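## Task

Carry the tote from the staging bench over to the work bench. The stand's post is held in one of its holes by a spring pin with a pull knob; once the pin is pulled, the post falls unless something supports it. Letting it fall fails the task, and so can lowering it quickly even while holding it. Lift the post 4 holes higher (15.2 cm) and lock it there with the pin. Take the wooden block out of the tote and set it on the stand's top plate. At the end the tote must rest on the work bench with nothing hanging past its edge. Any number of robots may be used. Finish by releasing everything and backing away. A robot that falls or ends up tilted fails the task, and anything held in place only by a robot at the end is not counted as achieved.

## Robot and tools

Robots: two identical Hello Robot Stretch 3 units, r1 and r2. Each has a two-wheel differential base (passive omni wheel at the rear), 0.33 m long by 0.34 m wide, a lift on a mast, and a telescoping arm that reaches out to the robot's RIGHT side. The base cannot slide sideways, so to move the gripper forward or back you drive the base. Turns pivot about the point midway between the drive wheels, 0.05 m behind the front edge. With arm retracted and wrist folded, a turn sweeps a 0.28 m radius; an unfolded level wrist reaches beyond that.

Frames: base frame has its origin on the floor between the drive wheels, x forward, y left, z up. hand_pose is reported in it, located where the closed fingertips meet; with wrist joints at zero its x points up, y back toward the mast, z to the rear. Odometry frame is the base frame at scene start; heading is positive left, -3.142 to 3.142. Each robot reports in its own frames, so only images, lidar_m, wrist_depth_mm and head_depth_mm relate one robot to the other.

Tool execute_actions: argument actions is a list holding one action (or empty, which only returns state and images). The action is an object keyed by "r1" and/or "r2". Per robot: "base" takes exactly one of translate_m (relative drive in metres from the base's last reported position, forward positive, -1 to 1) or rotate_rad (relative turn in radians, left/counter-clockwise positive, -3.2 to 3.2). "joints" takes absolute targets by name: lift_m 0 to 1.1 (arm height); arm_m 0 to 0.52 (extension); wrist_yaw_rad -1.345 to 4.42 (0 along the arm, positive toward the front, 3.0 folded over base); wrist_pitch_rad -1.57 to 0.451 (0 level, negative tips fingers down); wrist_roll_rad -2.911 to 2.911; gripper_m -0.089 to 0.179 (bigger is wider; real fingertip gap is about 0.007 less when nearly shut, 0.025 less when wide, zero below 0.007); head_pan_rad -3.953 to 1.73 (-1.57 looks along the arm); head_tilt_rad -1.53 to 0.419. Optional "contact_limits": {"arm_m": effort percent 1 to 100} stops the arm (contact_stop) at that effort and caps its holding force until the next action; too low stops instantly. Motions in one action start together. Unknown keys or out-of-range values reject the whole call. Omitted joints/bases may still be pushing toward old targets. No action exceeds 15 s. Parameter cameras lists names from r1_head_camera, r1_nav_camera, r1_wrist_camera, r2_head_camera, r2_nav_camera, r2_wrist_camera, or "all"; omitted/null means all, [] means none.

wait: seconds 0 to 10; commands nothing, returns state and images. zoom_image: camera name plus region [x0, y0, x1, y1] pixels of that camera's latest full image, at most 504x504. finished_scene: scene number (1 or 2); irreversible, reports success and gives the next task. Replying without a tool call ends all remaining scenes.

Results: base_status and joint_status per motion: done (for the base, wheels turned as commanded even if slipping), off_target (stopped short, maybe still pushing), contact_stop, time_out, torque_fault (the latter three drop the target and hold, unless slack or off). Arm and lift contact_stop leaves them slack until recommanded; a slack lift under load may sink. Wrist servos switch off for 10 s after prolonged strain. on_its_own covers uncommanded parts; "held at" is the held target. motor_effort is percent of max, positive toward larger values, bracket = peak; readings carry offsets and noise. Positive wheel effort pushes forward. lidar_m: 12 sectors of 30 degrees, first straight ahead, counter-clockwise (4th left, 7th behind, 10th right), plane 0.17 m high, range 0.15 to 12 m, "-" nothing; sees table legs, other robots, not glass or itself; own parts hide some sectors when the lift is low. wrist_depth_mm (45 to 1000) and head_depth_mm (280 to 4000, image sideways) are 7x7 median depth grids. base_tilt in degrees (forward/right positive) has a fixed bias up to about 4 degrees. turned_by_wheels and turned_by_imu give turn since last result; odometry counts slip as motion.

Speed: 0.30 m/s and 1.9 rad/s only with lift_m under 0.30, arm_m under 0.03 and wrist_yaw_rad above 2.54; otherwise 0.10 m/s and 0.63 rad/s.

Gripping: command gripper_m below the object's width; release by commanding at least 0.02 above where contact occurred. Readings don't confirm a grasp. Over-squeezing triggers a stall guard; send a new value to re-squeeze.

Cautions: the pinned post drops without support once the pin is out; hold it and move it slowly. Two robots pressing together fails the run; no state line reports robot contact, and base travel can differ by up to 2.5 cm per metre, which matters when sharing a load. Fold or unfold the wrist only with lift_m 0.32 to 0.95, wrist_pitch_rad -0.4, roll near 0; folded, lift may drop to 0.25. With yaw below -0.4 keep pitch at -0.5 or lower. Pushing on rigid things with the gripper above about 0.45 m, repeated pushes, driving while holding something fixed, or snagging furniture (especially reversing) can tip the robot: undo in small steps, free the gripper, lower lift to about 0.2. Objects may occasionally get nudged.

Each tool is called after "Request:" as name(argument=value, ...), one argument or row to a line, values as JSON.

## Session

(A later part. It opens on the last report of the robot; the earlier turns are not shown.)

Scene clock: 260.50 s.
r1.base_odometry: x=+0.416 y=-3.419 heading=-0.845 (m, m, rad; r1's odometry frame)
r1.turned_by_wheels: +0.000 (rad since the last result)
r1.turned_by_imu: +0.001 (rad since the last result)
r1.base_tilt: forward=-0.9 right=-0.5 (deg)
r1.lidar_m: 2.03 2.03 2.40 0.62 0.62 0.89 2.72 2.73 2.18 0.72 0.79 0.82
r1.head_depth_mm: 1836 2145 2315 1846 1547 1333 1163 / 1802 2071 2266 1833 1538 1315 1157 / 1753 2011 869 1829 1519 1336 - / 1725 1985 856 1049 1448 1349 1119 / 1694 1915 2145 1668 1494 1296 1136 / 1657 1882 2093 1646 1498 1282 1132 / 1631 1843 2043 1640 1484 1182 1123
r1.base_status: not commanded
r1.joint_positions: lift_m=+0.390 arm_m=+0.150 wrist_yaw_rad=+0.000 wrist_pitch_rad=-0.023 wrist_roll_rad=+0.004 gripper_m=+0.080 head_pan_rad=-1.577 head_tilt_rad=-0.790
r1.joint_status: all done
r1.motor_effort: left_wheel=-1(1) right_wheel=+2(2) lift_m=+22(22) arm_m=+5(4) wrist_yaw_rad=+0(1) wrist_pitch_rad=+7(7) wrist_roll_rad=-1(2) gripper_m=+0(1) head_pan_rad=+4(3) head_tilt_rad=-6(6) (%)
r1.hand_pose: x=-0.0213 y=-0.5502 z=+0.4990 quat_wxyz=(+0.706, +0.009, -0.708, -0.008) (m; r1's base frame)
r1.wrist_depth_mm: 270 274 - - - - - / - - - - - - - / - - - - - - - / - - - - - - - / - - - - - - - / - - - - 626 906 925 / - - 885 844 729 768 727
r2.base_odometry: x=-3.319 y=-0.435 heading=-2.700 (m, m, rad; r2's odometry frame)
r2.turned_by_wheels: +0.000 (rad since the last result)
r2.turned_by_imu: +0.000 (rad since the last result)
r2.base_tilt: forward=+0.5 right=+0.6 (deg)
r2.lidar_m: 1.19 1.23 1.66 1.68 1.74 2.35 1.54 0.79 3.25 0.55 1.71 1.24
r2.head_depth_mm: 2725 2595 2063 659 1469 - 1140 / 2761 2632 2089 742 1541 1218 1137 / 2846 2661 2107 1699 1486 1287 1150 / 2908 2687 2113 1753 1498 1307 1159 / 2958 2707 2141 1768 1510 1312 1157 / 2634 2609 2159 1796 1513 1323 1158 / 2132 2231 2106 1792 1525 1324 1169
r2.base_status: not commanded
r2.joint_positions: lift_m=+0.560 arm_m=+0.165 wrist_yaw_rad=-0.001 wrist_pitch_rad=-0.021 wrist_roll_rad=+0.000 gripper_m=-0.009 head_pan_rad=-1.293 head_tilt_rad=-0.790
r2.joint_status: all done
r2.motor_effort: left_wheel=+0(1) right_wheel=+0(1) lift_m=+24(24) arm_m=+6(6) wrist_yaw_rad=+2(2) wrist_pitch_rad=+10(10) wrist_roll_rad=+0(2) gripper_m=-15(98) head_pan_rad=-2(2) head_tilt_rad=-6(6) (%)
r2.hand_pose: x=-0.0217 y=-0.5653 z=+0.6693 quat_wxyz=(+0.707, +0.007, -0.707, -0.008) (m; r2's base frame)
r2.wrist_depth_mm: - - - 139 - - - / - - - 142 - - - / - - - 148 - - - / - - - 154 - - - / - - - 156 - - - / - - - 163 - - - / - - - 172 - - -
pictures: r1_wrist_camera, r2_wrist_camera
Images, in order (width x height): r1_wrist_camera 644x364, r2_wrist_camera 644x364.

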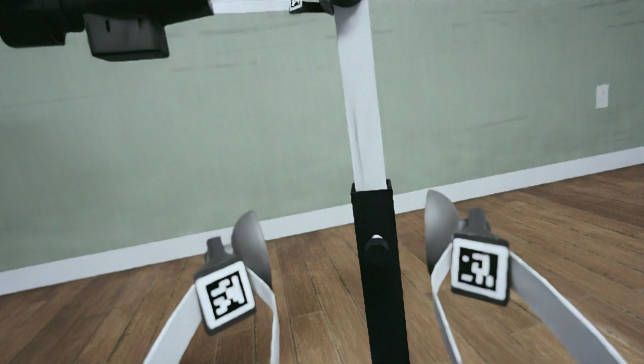

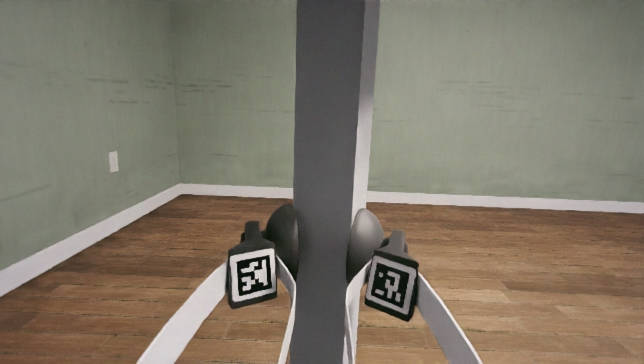

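Request:
execute_actions(
  actions=[
    {"r1":{"base":{"translate_m":-0.025},"joints":{"arm_m":0.24,"lift_m":0.375}}},
  ],
  cameras=["r1_wrist_camera","r1_head_camera"],
)

Scene clock: 262.53 s.
r1.base_odometry: x=+0.400 y=-3.401 heading=-0.846 (m, m, rad; r1's odometry frame)
r1.turned_by_wheels: +0.000 (rad since the last result)
r1.turned_by_imu: +0.000 (rad since the last result)
r1.base_tilt: forward=-0.9 right=-0.4 (deg)
r1.lidar_m: 2.05 2.06 2.44 0.61 0.61 0.87 2.69 2.70 2.18 0.71 0.81 0.83
r1.head_depth_mm: 1853 2124 2300 1847 1555 1330 1162 / 1815 2074 2284 1840 1536 1318 1154 / 1770 2026 2071 1821 1528 1344 1154 / 1731 1979 852 1706 1483 - 1144 / 1696 1932 2087 1659 1506 1294 1136 / 1669 1892 2094 1688 1498 1286 1132 / 1631 1844 2049 823 1483 1210 1129
r1.base_status: done
r1.joint_positions: lift_m=+0.375 arm_m=+0.240 wrist_yaw_rad=+0.000 wrist_pitch_rad=-0.023 wrist_roll_rad=+0.004 gripper_m=+0.080 head_pan_rad=-1.577 head_tilt_rad=-0.790
r1.joint_status: all done
r1.motor_effort: left_wheel=-1(5) right_wheel=+2(4) lift_m=+22(22) arm_m=+5(9) wrist_yaw_rad=+0(1) wrist_pitch_rad=+7(7) wrist_roll_rad=-1(1) gripper_m=+0(0) head_pan_rad=+4(3) head_tilt_rad=-6(6) (%)
r1.hand_pose: x=-0.0213 y=-0.6402 z=+0.4840 quat_wxyz=(+0.706, +0.009, -0.708, -0.008) (m; r1's base frame)
r1.wrist_depth_mm: - - - 228 - - - / - - - - - - - / - - - 244 - - - / - - - - - - - / - - - - - - - / - - - 948 947 855 899 / - 984 849 800 737 751 698
r2.base_odometry: x=-3.319 y=-0.435 heading=-2.700 (m, m, rad; r2's odometry frame)
r2.turned_by_wheels: +0.000 (rad since the last result)
r2.turned_by_imu: +0.000 (rad since the last result)
r2.base_tilt: forward=+0.6 right=+0.5 (deg)
r2.lidar_m: 1.19 1.23 1.66 1.68 1.74 2.35 1.54 0.81 3.25 0.55 1.72 1.24
r2.head_depth_mm: 2714 2596 2069 659 1443 - 1138 / 2774 2650 2078 740 1544 1217 1138 / 2832 2686 2087 1695 1483 1287 1147 / 2905 2673 2126 1757 1487 1310 1157 / 2981 2700 2137 1763 1510 1306 1159 / 2624 2604 2152 1779 1501 1316 1165 / 2128 2245 2128 1797 1524 1320 1176
r2.base_status: not commanded
r2.joint_positions: lift_m=+0.560 arm_m=+0.165 wrist_yaw_rad=-0.001 wrist_pitch_rad=-0.021 wrist_roll_rad=+0.000 gripper_m=-0.009 head_pan_rad=-1.293 head_tilt_rad=-0.790
r2.joint_status: not commanded
r2.motor_effort: left_wheel=+1(0) right_wheel=+0(1) lift_m=+24(24) arm_m=+6(6) wrist_yaw_rad=+1(2) wrist_pitch_rad=+11(10) wrist_roll_rad=+0(0) gripper_m=-16(15) head_pan_rad=-2(3) head_tilt_rad=-5(6) (%)
r2.hand_pose: x=-0.0217 y=-0.5653 z=+0.6693 quat_wxyz=(+0.707, +0.008, -0.707, -0.008) (m; r2's base frame)
r2.wrist_depth_mm: - - - 138 - - - / - - - 143 - - - / - - - 148 - - - / - - - 154 - - - / - - - 155 - - - / - - - 163 - - - / - - - 171 - - -
pictures: r1_head_camera (sideways: a quarter turn clockwise sets it upright), r1_wrist_camera
Images, in order (width x height): r1_head_camera 896x504, r1_wrist_camera 644x364.

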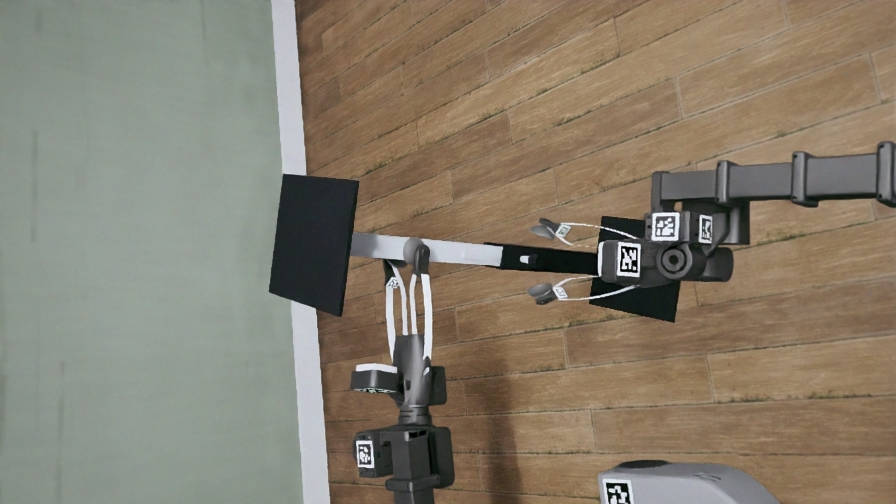

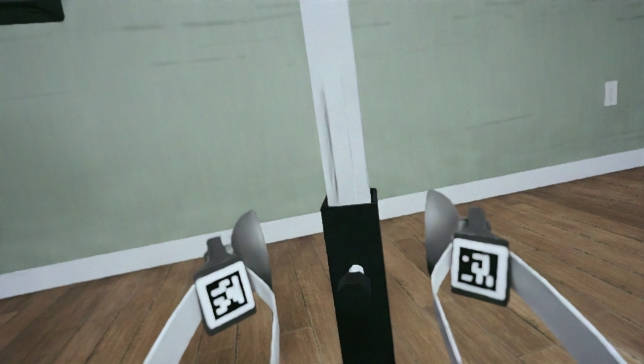

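Request:
execute_actions(
  actions=[
    {"r1":{"joints":{"arm_m":0.28,"lift_m":0.347}}},
  ],
  cameras=["r1_wrist_camera"],
)

Request:
execute_actions(
  actions=[
    {"r1":{"joints":{"gripper_m":-0.01}}},
  ],
  cameras=["r1_wrist_camera"],
)

Scene clock: 264.03 s.
r1.base_odometry: x=+0.400 y=-3.401 heading=-0.846 (m, m, rad; r1's odometry frame)
r1.turned_by_wheels: +0.000 (rad since the last result)
r1.turned_by_imu: +0.000 (rad since the last result)
r1.base_tilt: forward=-0.9 right=-0.5 (deg)
r1.lidar_m: 2.06 2.06 2.43 0.61 0.61 0.87 2.70 2.70 2.18 0.72 0.81 0.83
r1.head_depth_mm: 1846 2131 2309 1855 1546 1333 1164 / 1807 2093 2291 1832 1542 1312 1154 / 1759 2031 2048 1820 1526 1302 1159 / 1739 1977 853 1712 1493 1254 1142 / 1696 1940 2095 1658 1506 1297 1137 / 1663 1889 2104 1679 1503 1284 1127 / 1641 1842 2040 825 1480 1213 1127
r1.base_status: not commanded
r1.joint_positions: lift_m=+0.347 arm_m=+0.280 wrist_yaw_rad=+0.000 wrist_pitch_rad=-0.023 wrist_roll_rad=+0.004 gripper_m=+0.080 head_pan_rad=-1.577 head_tilt_rad=-0.790
r1.joint_status: all done
r1.motor_effort: left_wheel=-1(1) right_wheel=+2(2) lift_m=+22(22) arm_m=+5(4) wrist_yaw_rad=+0(1) wrist_pitch_rad=+7(7) wrist_roll_rad=-1(1) gripper_m=+0(0) head_pan_rad=+3(3) head_tilt_rad=-6(6) (%)
r1.hand_pose: x=-0.0213 y=-0.6802 z=+0.4560 quat_wxyz=(+0.706, +0.009, -0.708, -0.008) (m; r1's base frame)
r1.wrist_depth_mm: - - - 189 - - - / - - - 195 - - - / - - - 201 - - - / - - - 203 - - - / - - - 208 - - - / - - - 909 849 820 856 / 967 897 804 737 697 703 665
r2.base_odometry: x=-3.319 y=-0.435 heading=-2.700 (m, m, rad; r2's odometry frame)
r2.turned_by_wheels: +0.000 (rad since the last result)
r2.turned_by_imu: +0.000 (rad since the last result)
r2.base_tilt: forward=+0.5 right=+0.5 (deg)
r2.lidar_m: 1.19 1.23 1.66 1.68 1.73 2.35 1.54 0.81 3.23 0.55 1.72 1.24
r2.head_depth_mm: 2724 2606 2078 660 1439 - 1138 / 2806 2619 2091 742 1542 1218 1140 / 2849 2649 2090 1705 1487 1287 1146 / 2885 2679 2135 1756 1496 1306 1156 / 2968 2724 2137 1768 1501 1313 1161 / 2615 2601 2140 1774 1510 1312 1166 / 2132 2228 2104 1790 1530 1319 1170
r2.base_status: not commanded
r2.joint_positions: lift_m=+0.560 arm_m=+0.165 wrist_yaw_rad=-0.001 wrist_pitch_rad=-0.021 wrist_roll_rad=+0.000 gripper_m=-0.009 head_pan_rad=-1.293 head_tilt_rad=-0.790
r2.joint_status: not commanded
r2.motor_effort: left_wheel=+0(0) right_wheel=+0(0) lift_m=+24(24) arm_m=+6(6) wrist_yaw_rad=+2(1) wrist_pitch_rad=+10(10) wrist_roll_rad=+1(0) gripper_m=-15(15) head_pan_rad=-3(2) head_tilt_rad=-7(7) (%)
r2.hand_pose: x=-0.0217 y=-0.5653 z=+0.6693 quat_wxyz=(+0.707, +0.008, -0.707, -0.008) (m; r2's base frame)
r2.wrist_depth_mm: - - - 138 - - - / - - - 142 - - - / - - - 148 - - - / - - - 154 - - - / - - - 156 - - - / - - - 164 - - - / - - - 171 - - -
pictures: r1_wrist_camera
Images, in order (width x height): r1_wrist_camera 644x364.

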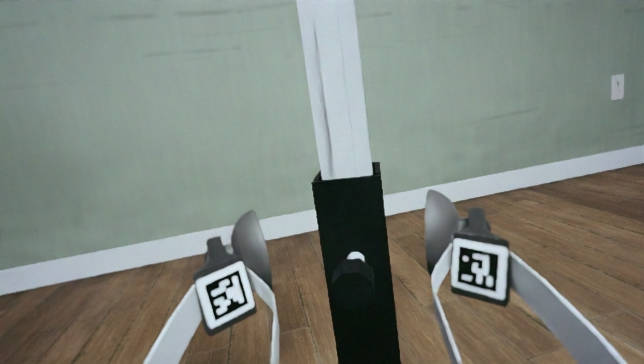

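Scene clock: 265.43 s.
r1.base_odometry: x=+0.400 y=-3.401 heading=-0.846 (m, m, rad; r1's odometry frame)
r1.turned_by_wheels: +0.000 (rad since the last result)
r1.turned_by_imu: +0.000 (rad since the last result)
r1.base_tilt: forward=-1.0 right=-0.2 (deg)
r1.lidar_m: 2.05 2.06 2.45 0.61 0.61 0.87 2.70 2.70 2.19 0.72 0.81 0.83
r1.head_depth_mm: 1838 2136 2303 1855 1542 1331 1169 / 1801 2082 2293 1847 1538 1321 1156 / 1770 2009 2051 1824 1528 1307 1156 / 1734 1977 852 1708 1520 1249 1144 / 1703 1943 2093 1668 1503 1296 1138 / 1662 1903 2093 1691 1486 1289 1127 / 1635 1856 2038 824 1476 1214 1128
r1.base_status: not commanded
r1.joint_positions: lift_m=+0.347 arm_m=+0.280 wrist_yaw_rad=-0.003 wrist_pitch_rad=-0.022 wrist_roll_rad=+0.004 gripper_m=-0.010 head_pan_rad=-1.577 head_tilt_rad=-0.790
r1.joint_status: all done
r1.motor_effort: left_wheel=-1(1) right_wheel=+3(3) lift_m=+22(22) arm_m=+5(5) wrist_yaw_rad=+4(4) wrist_pitch_rad=+7(7) wrist_roll_rad=-1(1) gripper_m=-6(84) head_pan_rad=+2(1) head_tilt_rad=-6(6) (%)
r1.hand_pose: x=-0.0222 y=-0.6803 z=+0.4563 quat_wxyz=(+0.706, +0.007, -0.708, -0.009) (m; r1's base frame)
r1.wrist_depth_mm: - - - 188 - - - / - - - 195 - - - / - - - 200 - - - / - - - 204 - - - / - - - - - - - / - - - - - 905 843 / 966 896 836 741 719 697 690
r2.base_odometry: x=-3.319 y=-0.435 heading=-2.700 (m, m, rad; r2's odometry frame)
r2.turned_by_wheels: +0.000 (rad since the last result)
r2.turned_by_imu: +0.000 (rad since the last result)
r2.base_tilt: forward=+0.5 right=+0.5 (deg)
r2.lidar_m: 1.19 1.23 1.66 1.68 1.74 2.35 1.54 0.81 3.24 0.55 1.72 1.24
r2.head_depth_mm: 2735 2576 2082 660 1481 - 1141 / 2747 2611 2091 742 1538 1220 1142 / 2833 2638 2109 1690 1486 1289 1147 / 2890 2686 2118 1765 1501 1307 1151 / 2972 2707 2130 1773 1495 1302 1154 / 2637 2608 2162 1770 1515 1323 1166 / 2131 2215 2113 1795 1524 1328 1167
r2.base_status: not commanded
r2.joint_positions: lift_m=+0.560 arm_m=+0.165 wrist_yaw_rad=-0.001 wrist_pitch_rad=-0.021 wrist_roll_rad=+0.000 gripper_m=-0.009 head_pan_rad=-1.293 head_tilt_rad=-0.790
r2.joint_status: not commanded
r2.motor_effort: left_wheel=+1(1) right_wheel=-1(1) lift_m=+24(24) arm_m=+6(5) wrist_yaw_rad=+1(2) wrist_pitch_rad=+10(10) wrist_roll_rad=+0(0) gripper_m=-15(15) head_pan_rad=-2(2) head_tilt_rad=-6(6) (%)
r2.hand_pose: x=-0.0217 y=-0.5653 z=+0.6693 quat_wxyz=(+0.707, +0.008, -0.707, -0.008) (m; r2's base frame)
r2.wrist_depth_mm: - - - 138 - - - / - - - 142 - - - / - - - 148 - - - / - - - 153 - - - / - - - 156 - - - / - - - 163 - - - / - - - 171 - - -
pictures: r1_wrist_camera
Images, in order (width x height): r1_wrist_camera 644x364.

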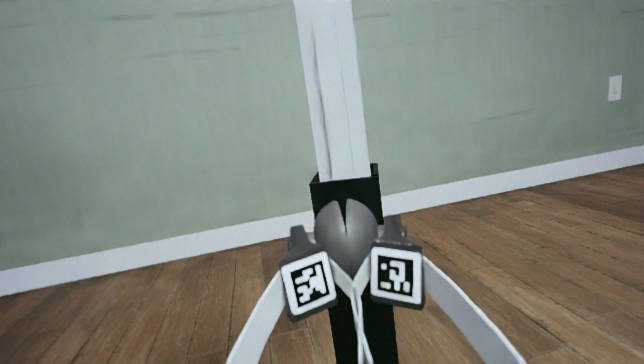

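Closed above the knob; lower 2 cm and retry.

Request:
execute_actions(
  actions=[
    {"r1":{"joints":{"gripper_m":0.06}}},
  ],
  cameras=[],
)

Request:
execute_actions(
  actions=[
    {"r1":{"joints":{"lift_m":0.325,"arm_m":0.285}}},
  ],
  cameras=[],
)

Request:
execute_actions(
  actions=[
    {"r1":{"joints":{"gripper_m":-0.015}}},
  ],
  cameras=["r1_wrist_camera"],
)

Request:
execute_actions(
  actions=[
    {"r1":{"joints":{"arm_m":0.25}}},
  ],
  cameras=["r1_wrist_camera","r1_head_camera"],
)

Scene clock: 266.83 s.
r1.base_odometry: x=+0.400 y=-3.401 heading=-0.846 (m, m, rad; r1's odometry frame)
r1.turned_by_wheels: +0.000 (rad since the last result)
r1.turned_by_imu: +0.000 (rad since the last result)
r1.base_tilt: forward=-1.0 right=-0.3 (deg)
r1.lidar_m: 2.05 2.05 2.44 0.61 0.62 0.87 2.70 2.71 2.19 0.72 0.81 0.83
r1.head_depth_mm: 1848 2138 2322 1853 1558 1327 1166 / 1803 2090 2269 1835 1534 1321 1159 / 1772 2038 2057 1812 1525 1304 1160 / 1742 1988 850 1706 1486 1252 1144 / 1696 1933 2101 1651 1501 1296 1142 / 1659 1892 2087 1677 1496 1287 1131 / 1621 1859 2045 822 1474 1210 1124
r1.base_status: not commanded
r1.joint_positions: lift_m=+0.347 arm_m=+0.280 wrist_yaw_rad=-0.003 wrist_pitch_rad=-0.022 wrist_roll_rad=+0.004 gripper_m=+0.060 head_pan_rad=-1.577 head_tilt_rad=-0.790
r1.joint_status: all done
r1.motor_effort: left_wheel=-2(1) right_wheel=+3(3) lift_m=+22(22) arm_m=+4(4) wrist_yaw_rad=+3(4) wrist_pitch_rad=+6(7) wrist_roll_rad=-1(1) gripper_m=+0(87) head_pan_rad=+4(1) head_tilt_rad=-6(6) (%)
r1.hand_pose: x=-0.0222 y=-0.6803 z=+0.4563 quat_wxyz=(+0.706, +0.007, -0.708, -0.009) (m; r1's base frame)
r1.wrist_depth_mm: - - - 188 - - - / - - - 196 - - - / - - - 201 - - - / - - - 203 - - - / - - - 207 - - - / - - - 215 830 885 848 / 914 888 804 706 702 706 690
r2.base_odometry: x=-3.319 y=-0.435 heading=-2.700 (m, m, rad; r2's odometry frame)
r2.turned_by_wheels: +0.000 (rad since the last result)
r2.turned_by_imu: +0.000 (rad since the last result)
r2.base_tilt: forward=+0.5 right=+0.6 (deg)
r2.lidar_m: 1.19 1.22 1.66 1.68 1.74 2.35 1.54 0.81 3.25 0.55 1.72 1.24
r2.head_depth_mm: 2730 2601 2065 659 1470 - 1139 / 2815 2626 2073 742 1532 1219 1137 / 2819 2651 2095 1706 1490 1288 1150 / 2903 2681 2134 1756 1491 1306 1146 / 2972 2693 2136 1761 1500 1315 1154 / 2618 2619 2155 1774 1527 1322 1164 / 2143 2233 2127 1793 1523 1324 1166
r2.base_status: not commanded
r2.joint_positions: lift_m=+0.560 arm_m=+0.165 wrist_yaw_rad=-0.001 wrist_pitch_rad=-0.021 wrist_roll_rad=+0.000 gripper_m=-0.009 head_pan_rad=-1.293 head_tilt_rad=-0.790
r2.joint_status: not commanded
r2.motor_effort: left_wheel=+0(0) right_wheel=+0(0) lift_m=+24(24) arm_m=+6(6) wrist_yaw_rad=+2(1) wrist_pitch_rad=+11(10) wrist_roll_rad=+0(0) gripper_m=-15(16) head_pan_rad=-3(2) head_tilt_rad=-6(6) (%)
r2.hand_pose: x=-0.0217 y=-0.5653 z=+0.6693 quat_wxyz=(+0.707, +0.008, -0.707, -0.008) (m; r2's base frame)
r2.wrist_depth_mm: - - - 138 - - - / - - - 142 - - - / - - - 149 - - - / - - - 154 - - - / - - - 156 - - - / - - - 163 - - - / - - - 170 - - -
pictures: none
No camera images: the call's "cameras" was empty. Leave "cameras" out to get every camera's image.

Scene clock: 267.77 s.
r1.base_odometry: x=+0.400 y=-3.401 heading=-0.846 (m, m, rad; r1's odometry frame)
r1.turned_by_wheels: +0.000 (rad since the last result)
r1.turned_by_imu: +0.000 (rad since the last result)
r1.base_tilt: forward=-0.9 right=-0.3 (deg)
r1.lidar_m: 2.05 2.06 2.44 0.61 0.61 0.87 2.69 2.70 2.18 0.72 0.81 0.84
r1.head_depth_mm: 1853 2143 2318 1848 1544 1327 1161 / 1806 2080 2286 1847 1540 1320 1154 / 1768 2019 2055 1814 1525 1318 1163 / 1721 1995 851 1711 1471 1255 1138 / 1696 1934 2106 1660 1509 1299 1142 / 1663 1897 2088 1675 1487 1286 1128 / 1633 1853 2052 823 1482 1210 1125
r1.base_status: not commanded
r1.joint_positions: lift_m=+0.325 arm_m=+0.285 wrist_yaw_rad=-0.003 wrist_pitch_rad=-0.022 wrist_roll_rad=+0.004 gripper_m=+0.060 head_pan_rad=-1.577 head_tilt_rad=-0.790
r1.joint_status: all done
r1.motor_effort: left_wheel=-1(1) right_wheel=+3(3) lift_m=+22(22) arm_m=+5(5) wrist_yaw_rad=+4(4) wrist_pitch_rad=+6(7) wrist_roll_rad=-1(1) gripper_m=+0(0) head_pan_rad=+3(2) head_tilt_rad=-6(5) (%)
r1.hand_pose: x=-0.0222 y=-0.6852 z=+0.4343 quat_wxyz=(+0.706, +0.007, -0.708, -0.009) (m; r1's base frame)
r1.wrist_depth_mm: - - - 185 - - - / - - - 191 - - - / - - - 193 - - - / - - - 196 - - - / - - - 200 - - - / - - - 210 799 855 796 / 909 857 770 704 683 654 653
r2.base_odometry: x=-3.319 y=-0.435 heading=-2.700 (m, m, rad; r2's odometry frame)
r2.turned_by_wheels: +0.000 (rad since the last result)
r2.turned_by_imu: +0.000 (rad since the last result)
r2.base_tilt: forward=+0.5 right=+0.4 (deg)
r2.lidar_m: 1.19 1.23 1.66 1.69 1.74 2.35 1.54 0.81 3.23 0.55 1.71 1.24
r2.head_depth_mm: 2729 2581 2066 661 1479 - 1138 / 2797 2620 2084 742 1531 1221 1144 / 2841 2657 2106 1698 1486 1286 1146 / 2886 2680 2127 1754 1509 1305 1155 / 2939 2724 2151 1768 1501 1305 1157 / 2606 2605 2165 1783 1511 1313 1163 / 2118 2225 2121 1786 1532 1330 1172
r2.base_status: not commanded
r2.joint_positions: lift_m=+0.560 arm_m=+0.165 wrist_yaw_rad=-0.001 wrist_pitch_rad=-0.021 wrist_roll_rad=+0.000 gripper_m=-0.009 head_pan_rad=-1.293 head_tilt_rad=-0.790
r2.joint_status: not commanded
r2.motor_effort: left_wheel=+0(1) right_wheel=+0(0) lift_m=+24(24) arm_m=+6(6) wrist_yaw_rad=+2(1) wrist_pitch_rad=+10(10) wrist_roll_rad=+0(0) gripper_m=-15(15) head_pan_rad=-3(2) head_tilt_rad=-5(6) (%)
r2.hand_pose: x=-0.0217 y=-0.5653 z=+0.6693 quat_wxyz=(+0.707, +0.008, -0.707, -0.008) (m; r2's base frame)
r2.wrist_depth_mm: - - - 138 - - - / - - - 142 - - - / - - - 148 - - - / - - - 154 - - - / - - - 157 - - - / - - - 162 - - - / - - - 171 - - -
pictures: none
No camera images: the call's "cameras" was empty. Leave "cameras" out to get every camera's image.

Scene clock: 269.00 s.
r1.base_odometry: x=+0.400 y=-3.401 heading=-0.846 (m, m, rad; r1's odometry frame)
r1.turned_by_wheels: +0.000 (rad since the last result)
r1.turned_by_imu: +0.000 (rad since the last result)
r1.base_tilt: forward=-1.0 right=-0.4 (deg)
r1.lidar_m: 2.05 2.06 2.44 0.61 0.61 0.87 2.70 2.70 2.19 0.72 0.81 0.84
r1.head_depth_mm: 1850 2133 2309 1847 1548 1323 1160 / 1813 2068 2270 1838 1538 1318 1154 / 1772 2019 2063 1816 1524 1312 1157 / 1732 1963 854 1709 1505 1251 1145 / 1697 1945 2086 1657 1504 1296 1142 / 1663 1893 2107 1684 1499 1291 1132 / 1624 1841 2055 824 1485 1208 1130
r1.base_status: not commanded
r1.joint_positions: lift_m=+0.325 arm_m=+0.285 wrist_yaw_rad=-0.003 wrist_pitch_rad=-0.021 wrist_roll_rad=+0.004 gripper_m=-0.014 head_pan_rad=-1.577 head_tilt_rad=-0.790
r1.joint_status: all done
r1.motor_effort: left_wheel=-2(1) right_wheel=+2(2) lift_m=+22(22) arm_m=+4(5) wrist_yaw_rad=+3(3) wrist_pitch_rad=+6(6) wrist_roll_rad=-1(1) gripper_m=-13(91) head_pan_rad=+4(4) head_tilt_rad=-6(6) (%)
r1.hand_pose: x=-0.0222 y=-0.6853 z=+0.4346 quat_wxyz=(+0.706, +0.007, -0.708, -0.009) (m; r1's base frame)
r1.wrist_depth_mm: - - - 185 - - - / - - - 190 - - - / - - - 193 - - - / - - - 195 - - - / - - - 196 - - - / - - - 207 - 885 803 / 874 845 818 703 689 679 646
r2.base_odometry: x=-3.319 y=-0.435 heading=-2.700 (m, m, rad; r2's odometry frame)
r2.turned_by_wheels: +0.000 (rad since the last result)
r2.turned_by_imu: +0.000 (rad since the last result)
r2.base_tilt: forward=+0.5 right=+0.7 (deg)
r2.lidar_m: 1.19 1.22 1.66 1.69 1.73 2.35 1.54 0.81 3.24 0.55 1.72 1.24
r2.head_depth_mm: 2748 2601 2077 660 1464 - 1142 / 2789 2646 2083 743 1538 1219 1134 / 2829 2625 2090 1690 1493 1283 1149 / 2915 2665 2106 1750 1498 1306 1155 / 2985 2703 2138 1766 1511 1318 1159 / 2648 2636 2154 1781 1520 1319 1164 / 2134 2209 2134 1800 1523 1324 1165
r2.base_status: not commanded
r2.joint_positions: lift_m=+0.560 arm_m=+0.165 wrist_yaw_rad=-0.001 wrist_pitch_rad=-0.021 wrist_roll_rad=+0.000 gripper_m=-0.009 head_pan_rad=-1.293 head_tilt_rad=-0.790
r2.joint_status: not commanded
r2.motor_effort: left_wheel=+1(1) right_wheel=-1(0) lift_m=+24(24) arm_m=+6(6) wrist_yaw_rad=+1(2) wrist_pitch_rad=+11(11) wrist_roll_rad=+0(0) gripper_m=-15(15) head_pan_rad=-3(2) head_tilt_rad=-5(6) (%)
r2.hand_pose: x=-0.0217 y=-0.5653 z=+0.6693 quat_wxyz=(+0.707, +0.008, -0.707, -0.008) (m; r2's base frame)
r2.wrist_depth_mm: - - - 137 - - - / - - - 142 - - - / - - - 148 - - - / - - - 154 - - - / - - - 155 - - - / - - - 164 - - - / - - - 171 - - -
pictures: r1_wrist_camera
Images, in order (width x height): r1_wrist_camera 644x364.

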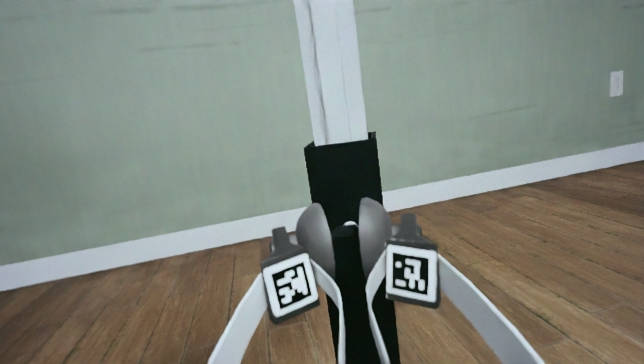

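Scene clock: 270.37 s.
r1.base_odometry: x=+0.400 y=-3.401 heading=-0.846 (m, m, rad; r1's odometry frame)
r1.turned_by_wheels: +0.000 (rad since the last result)
r1.turned_by_imu: +0.000 (rad since the last result)
r1.base_tilt: forward=-0.8 right=-0.3 (deg)
r1.lidar_m: 2.05 2.06 2.44 0.61 0.62 0.87 2.69 2.71 2.18 0.71 0.81 0.83
r1.head_depth_mm: 1842 2136 2316 1848 1544 1337 1162 / 1811 2089 2290 1832 1537 1320 1155 / 1763 2029 2055 1813 1530 1332 1163 / 1723 1978 851 1706 1477 1240 1144 / 1700 1933 2110 1665 1504 1300 1138 / 1669 1897 2085 1670 1493 1286 1133 / 1633 1860 2047 823 1486 1211 1127
r1.base_status: not commanded
r1.joint_positions: lift_m=+0.325 arm_m=+0.250 wrist_yaw_rad=-0.002 wrist_pitch_rad=-0.019 wrist_roll_rad=+0.003 gripper_m=-0.015 head_pan_rad=-1.577 head_tilt_rad=-0.790
r1.joint_status: all done
r1.motor_effort: left_wheel=-1(3) right_wheel=+2(7) lift_m=+22(22) arm_m=-4(8) wrist_yaw_rad=+2(11) wrist_pitch_rad=+6(6) wrist_roll_rad=-1(1) gripper_m=-7(13) head_pan_rad=+2(4) head_tilt_rad=-6(6) (%)
r1.hand_pose: x=-0.0219 y=-0.6511 z=+0.4351 quat_wxyz=(+0.706, +0.006, -0.708, -0.008) (m; r1's base frame)
r1.wrist_depth_mm: - - - 217 - - - / - - - 225 - - - / - - - 230 - - - / - - - 230 - - - / - - - - - - - / - - - - - 837 796 / 912 854 800 734 677 685 655
r2.base_odometry: x=-3.319 y=-0.435 heading=-2.700 (m, m, rad; r2's odometry frame)
r2.turned_by_wheels: +0.000 (rad since the last result)
r2.turned_by_imu: +0.000 (rad since the last result)
r2.base_tilt: forward=+0.5 right=+0.5 (deg)
r2.lidar_m: 1.19 1.23 1.65 1.68 1.74 2.35 1.54 0.81 3.25 0.55 1.71 1.24
r2.head_depth_mm: 2735 2582 2067 659 1476 - 1143 / 2804 2609 2088 743 1535 1217 1140 / 2834 2639 2099 1700 1484 1294 1144 / 2879 2670 2137 1752 1503 1305 1156 / 2953 2728 2124 1762 1512 1307 1160 / 2641 2626 2160 1788 1514 1319 1168 / 2119 2214 2118 1798 1528 1324 1167
r2.base_status: not commanded
r2.joint_positions: lift_m=+0.560 arm_m=+0.165 wrist_yaw_rad=-0.001 wrist_pitch_rad=-0.021 wrist_roll_rad=+0.000 gripper_m=-0.009 head_pan_rad=-1.293 head_tilt_rad=-0.790
r2.joint_status: not commanded
r2.motor_effort: left_wheel=+1(0) right_wheel=+0(0) lift_m=+24(24) arm_m=+6(6) wrist_yaw_rad=+1(1) wrist_pitch_rad=+10(10) wrist_roll_rad=+0(0) gripper_m=-15(15) head_pan_rad=-2(3) head_tilt_rad=-6(6) (%)
r2.hand_pose: x=-0.0217 y=-0.5653 z=+0.6693 quat_wxyz=(+0.707, +0.008, -0.707, -0.008) (m; r2's base frame)
r2.wrist_depth_mm: - - - 139 - - - / - - - 142 - - - / - - - 148 - - - / - - - 154 - - - / - - - 156 - - - / - - - 162 - - - / - - - 171 - - -
pictures: r1_head_camera (sideways: a quarter turn clockwise sets it upright), r1_wrist_camera
Images, in order (width x height): r1_head_camera 896x504, r1_wrist_camera 644x364.

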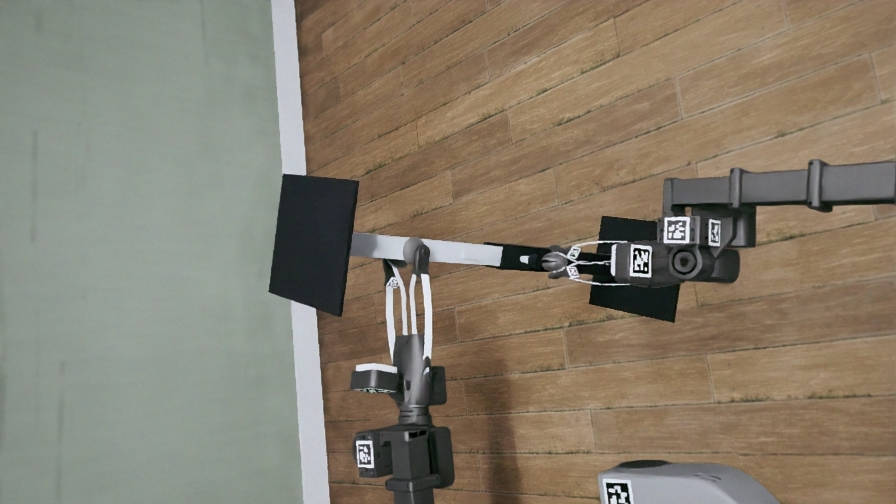

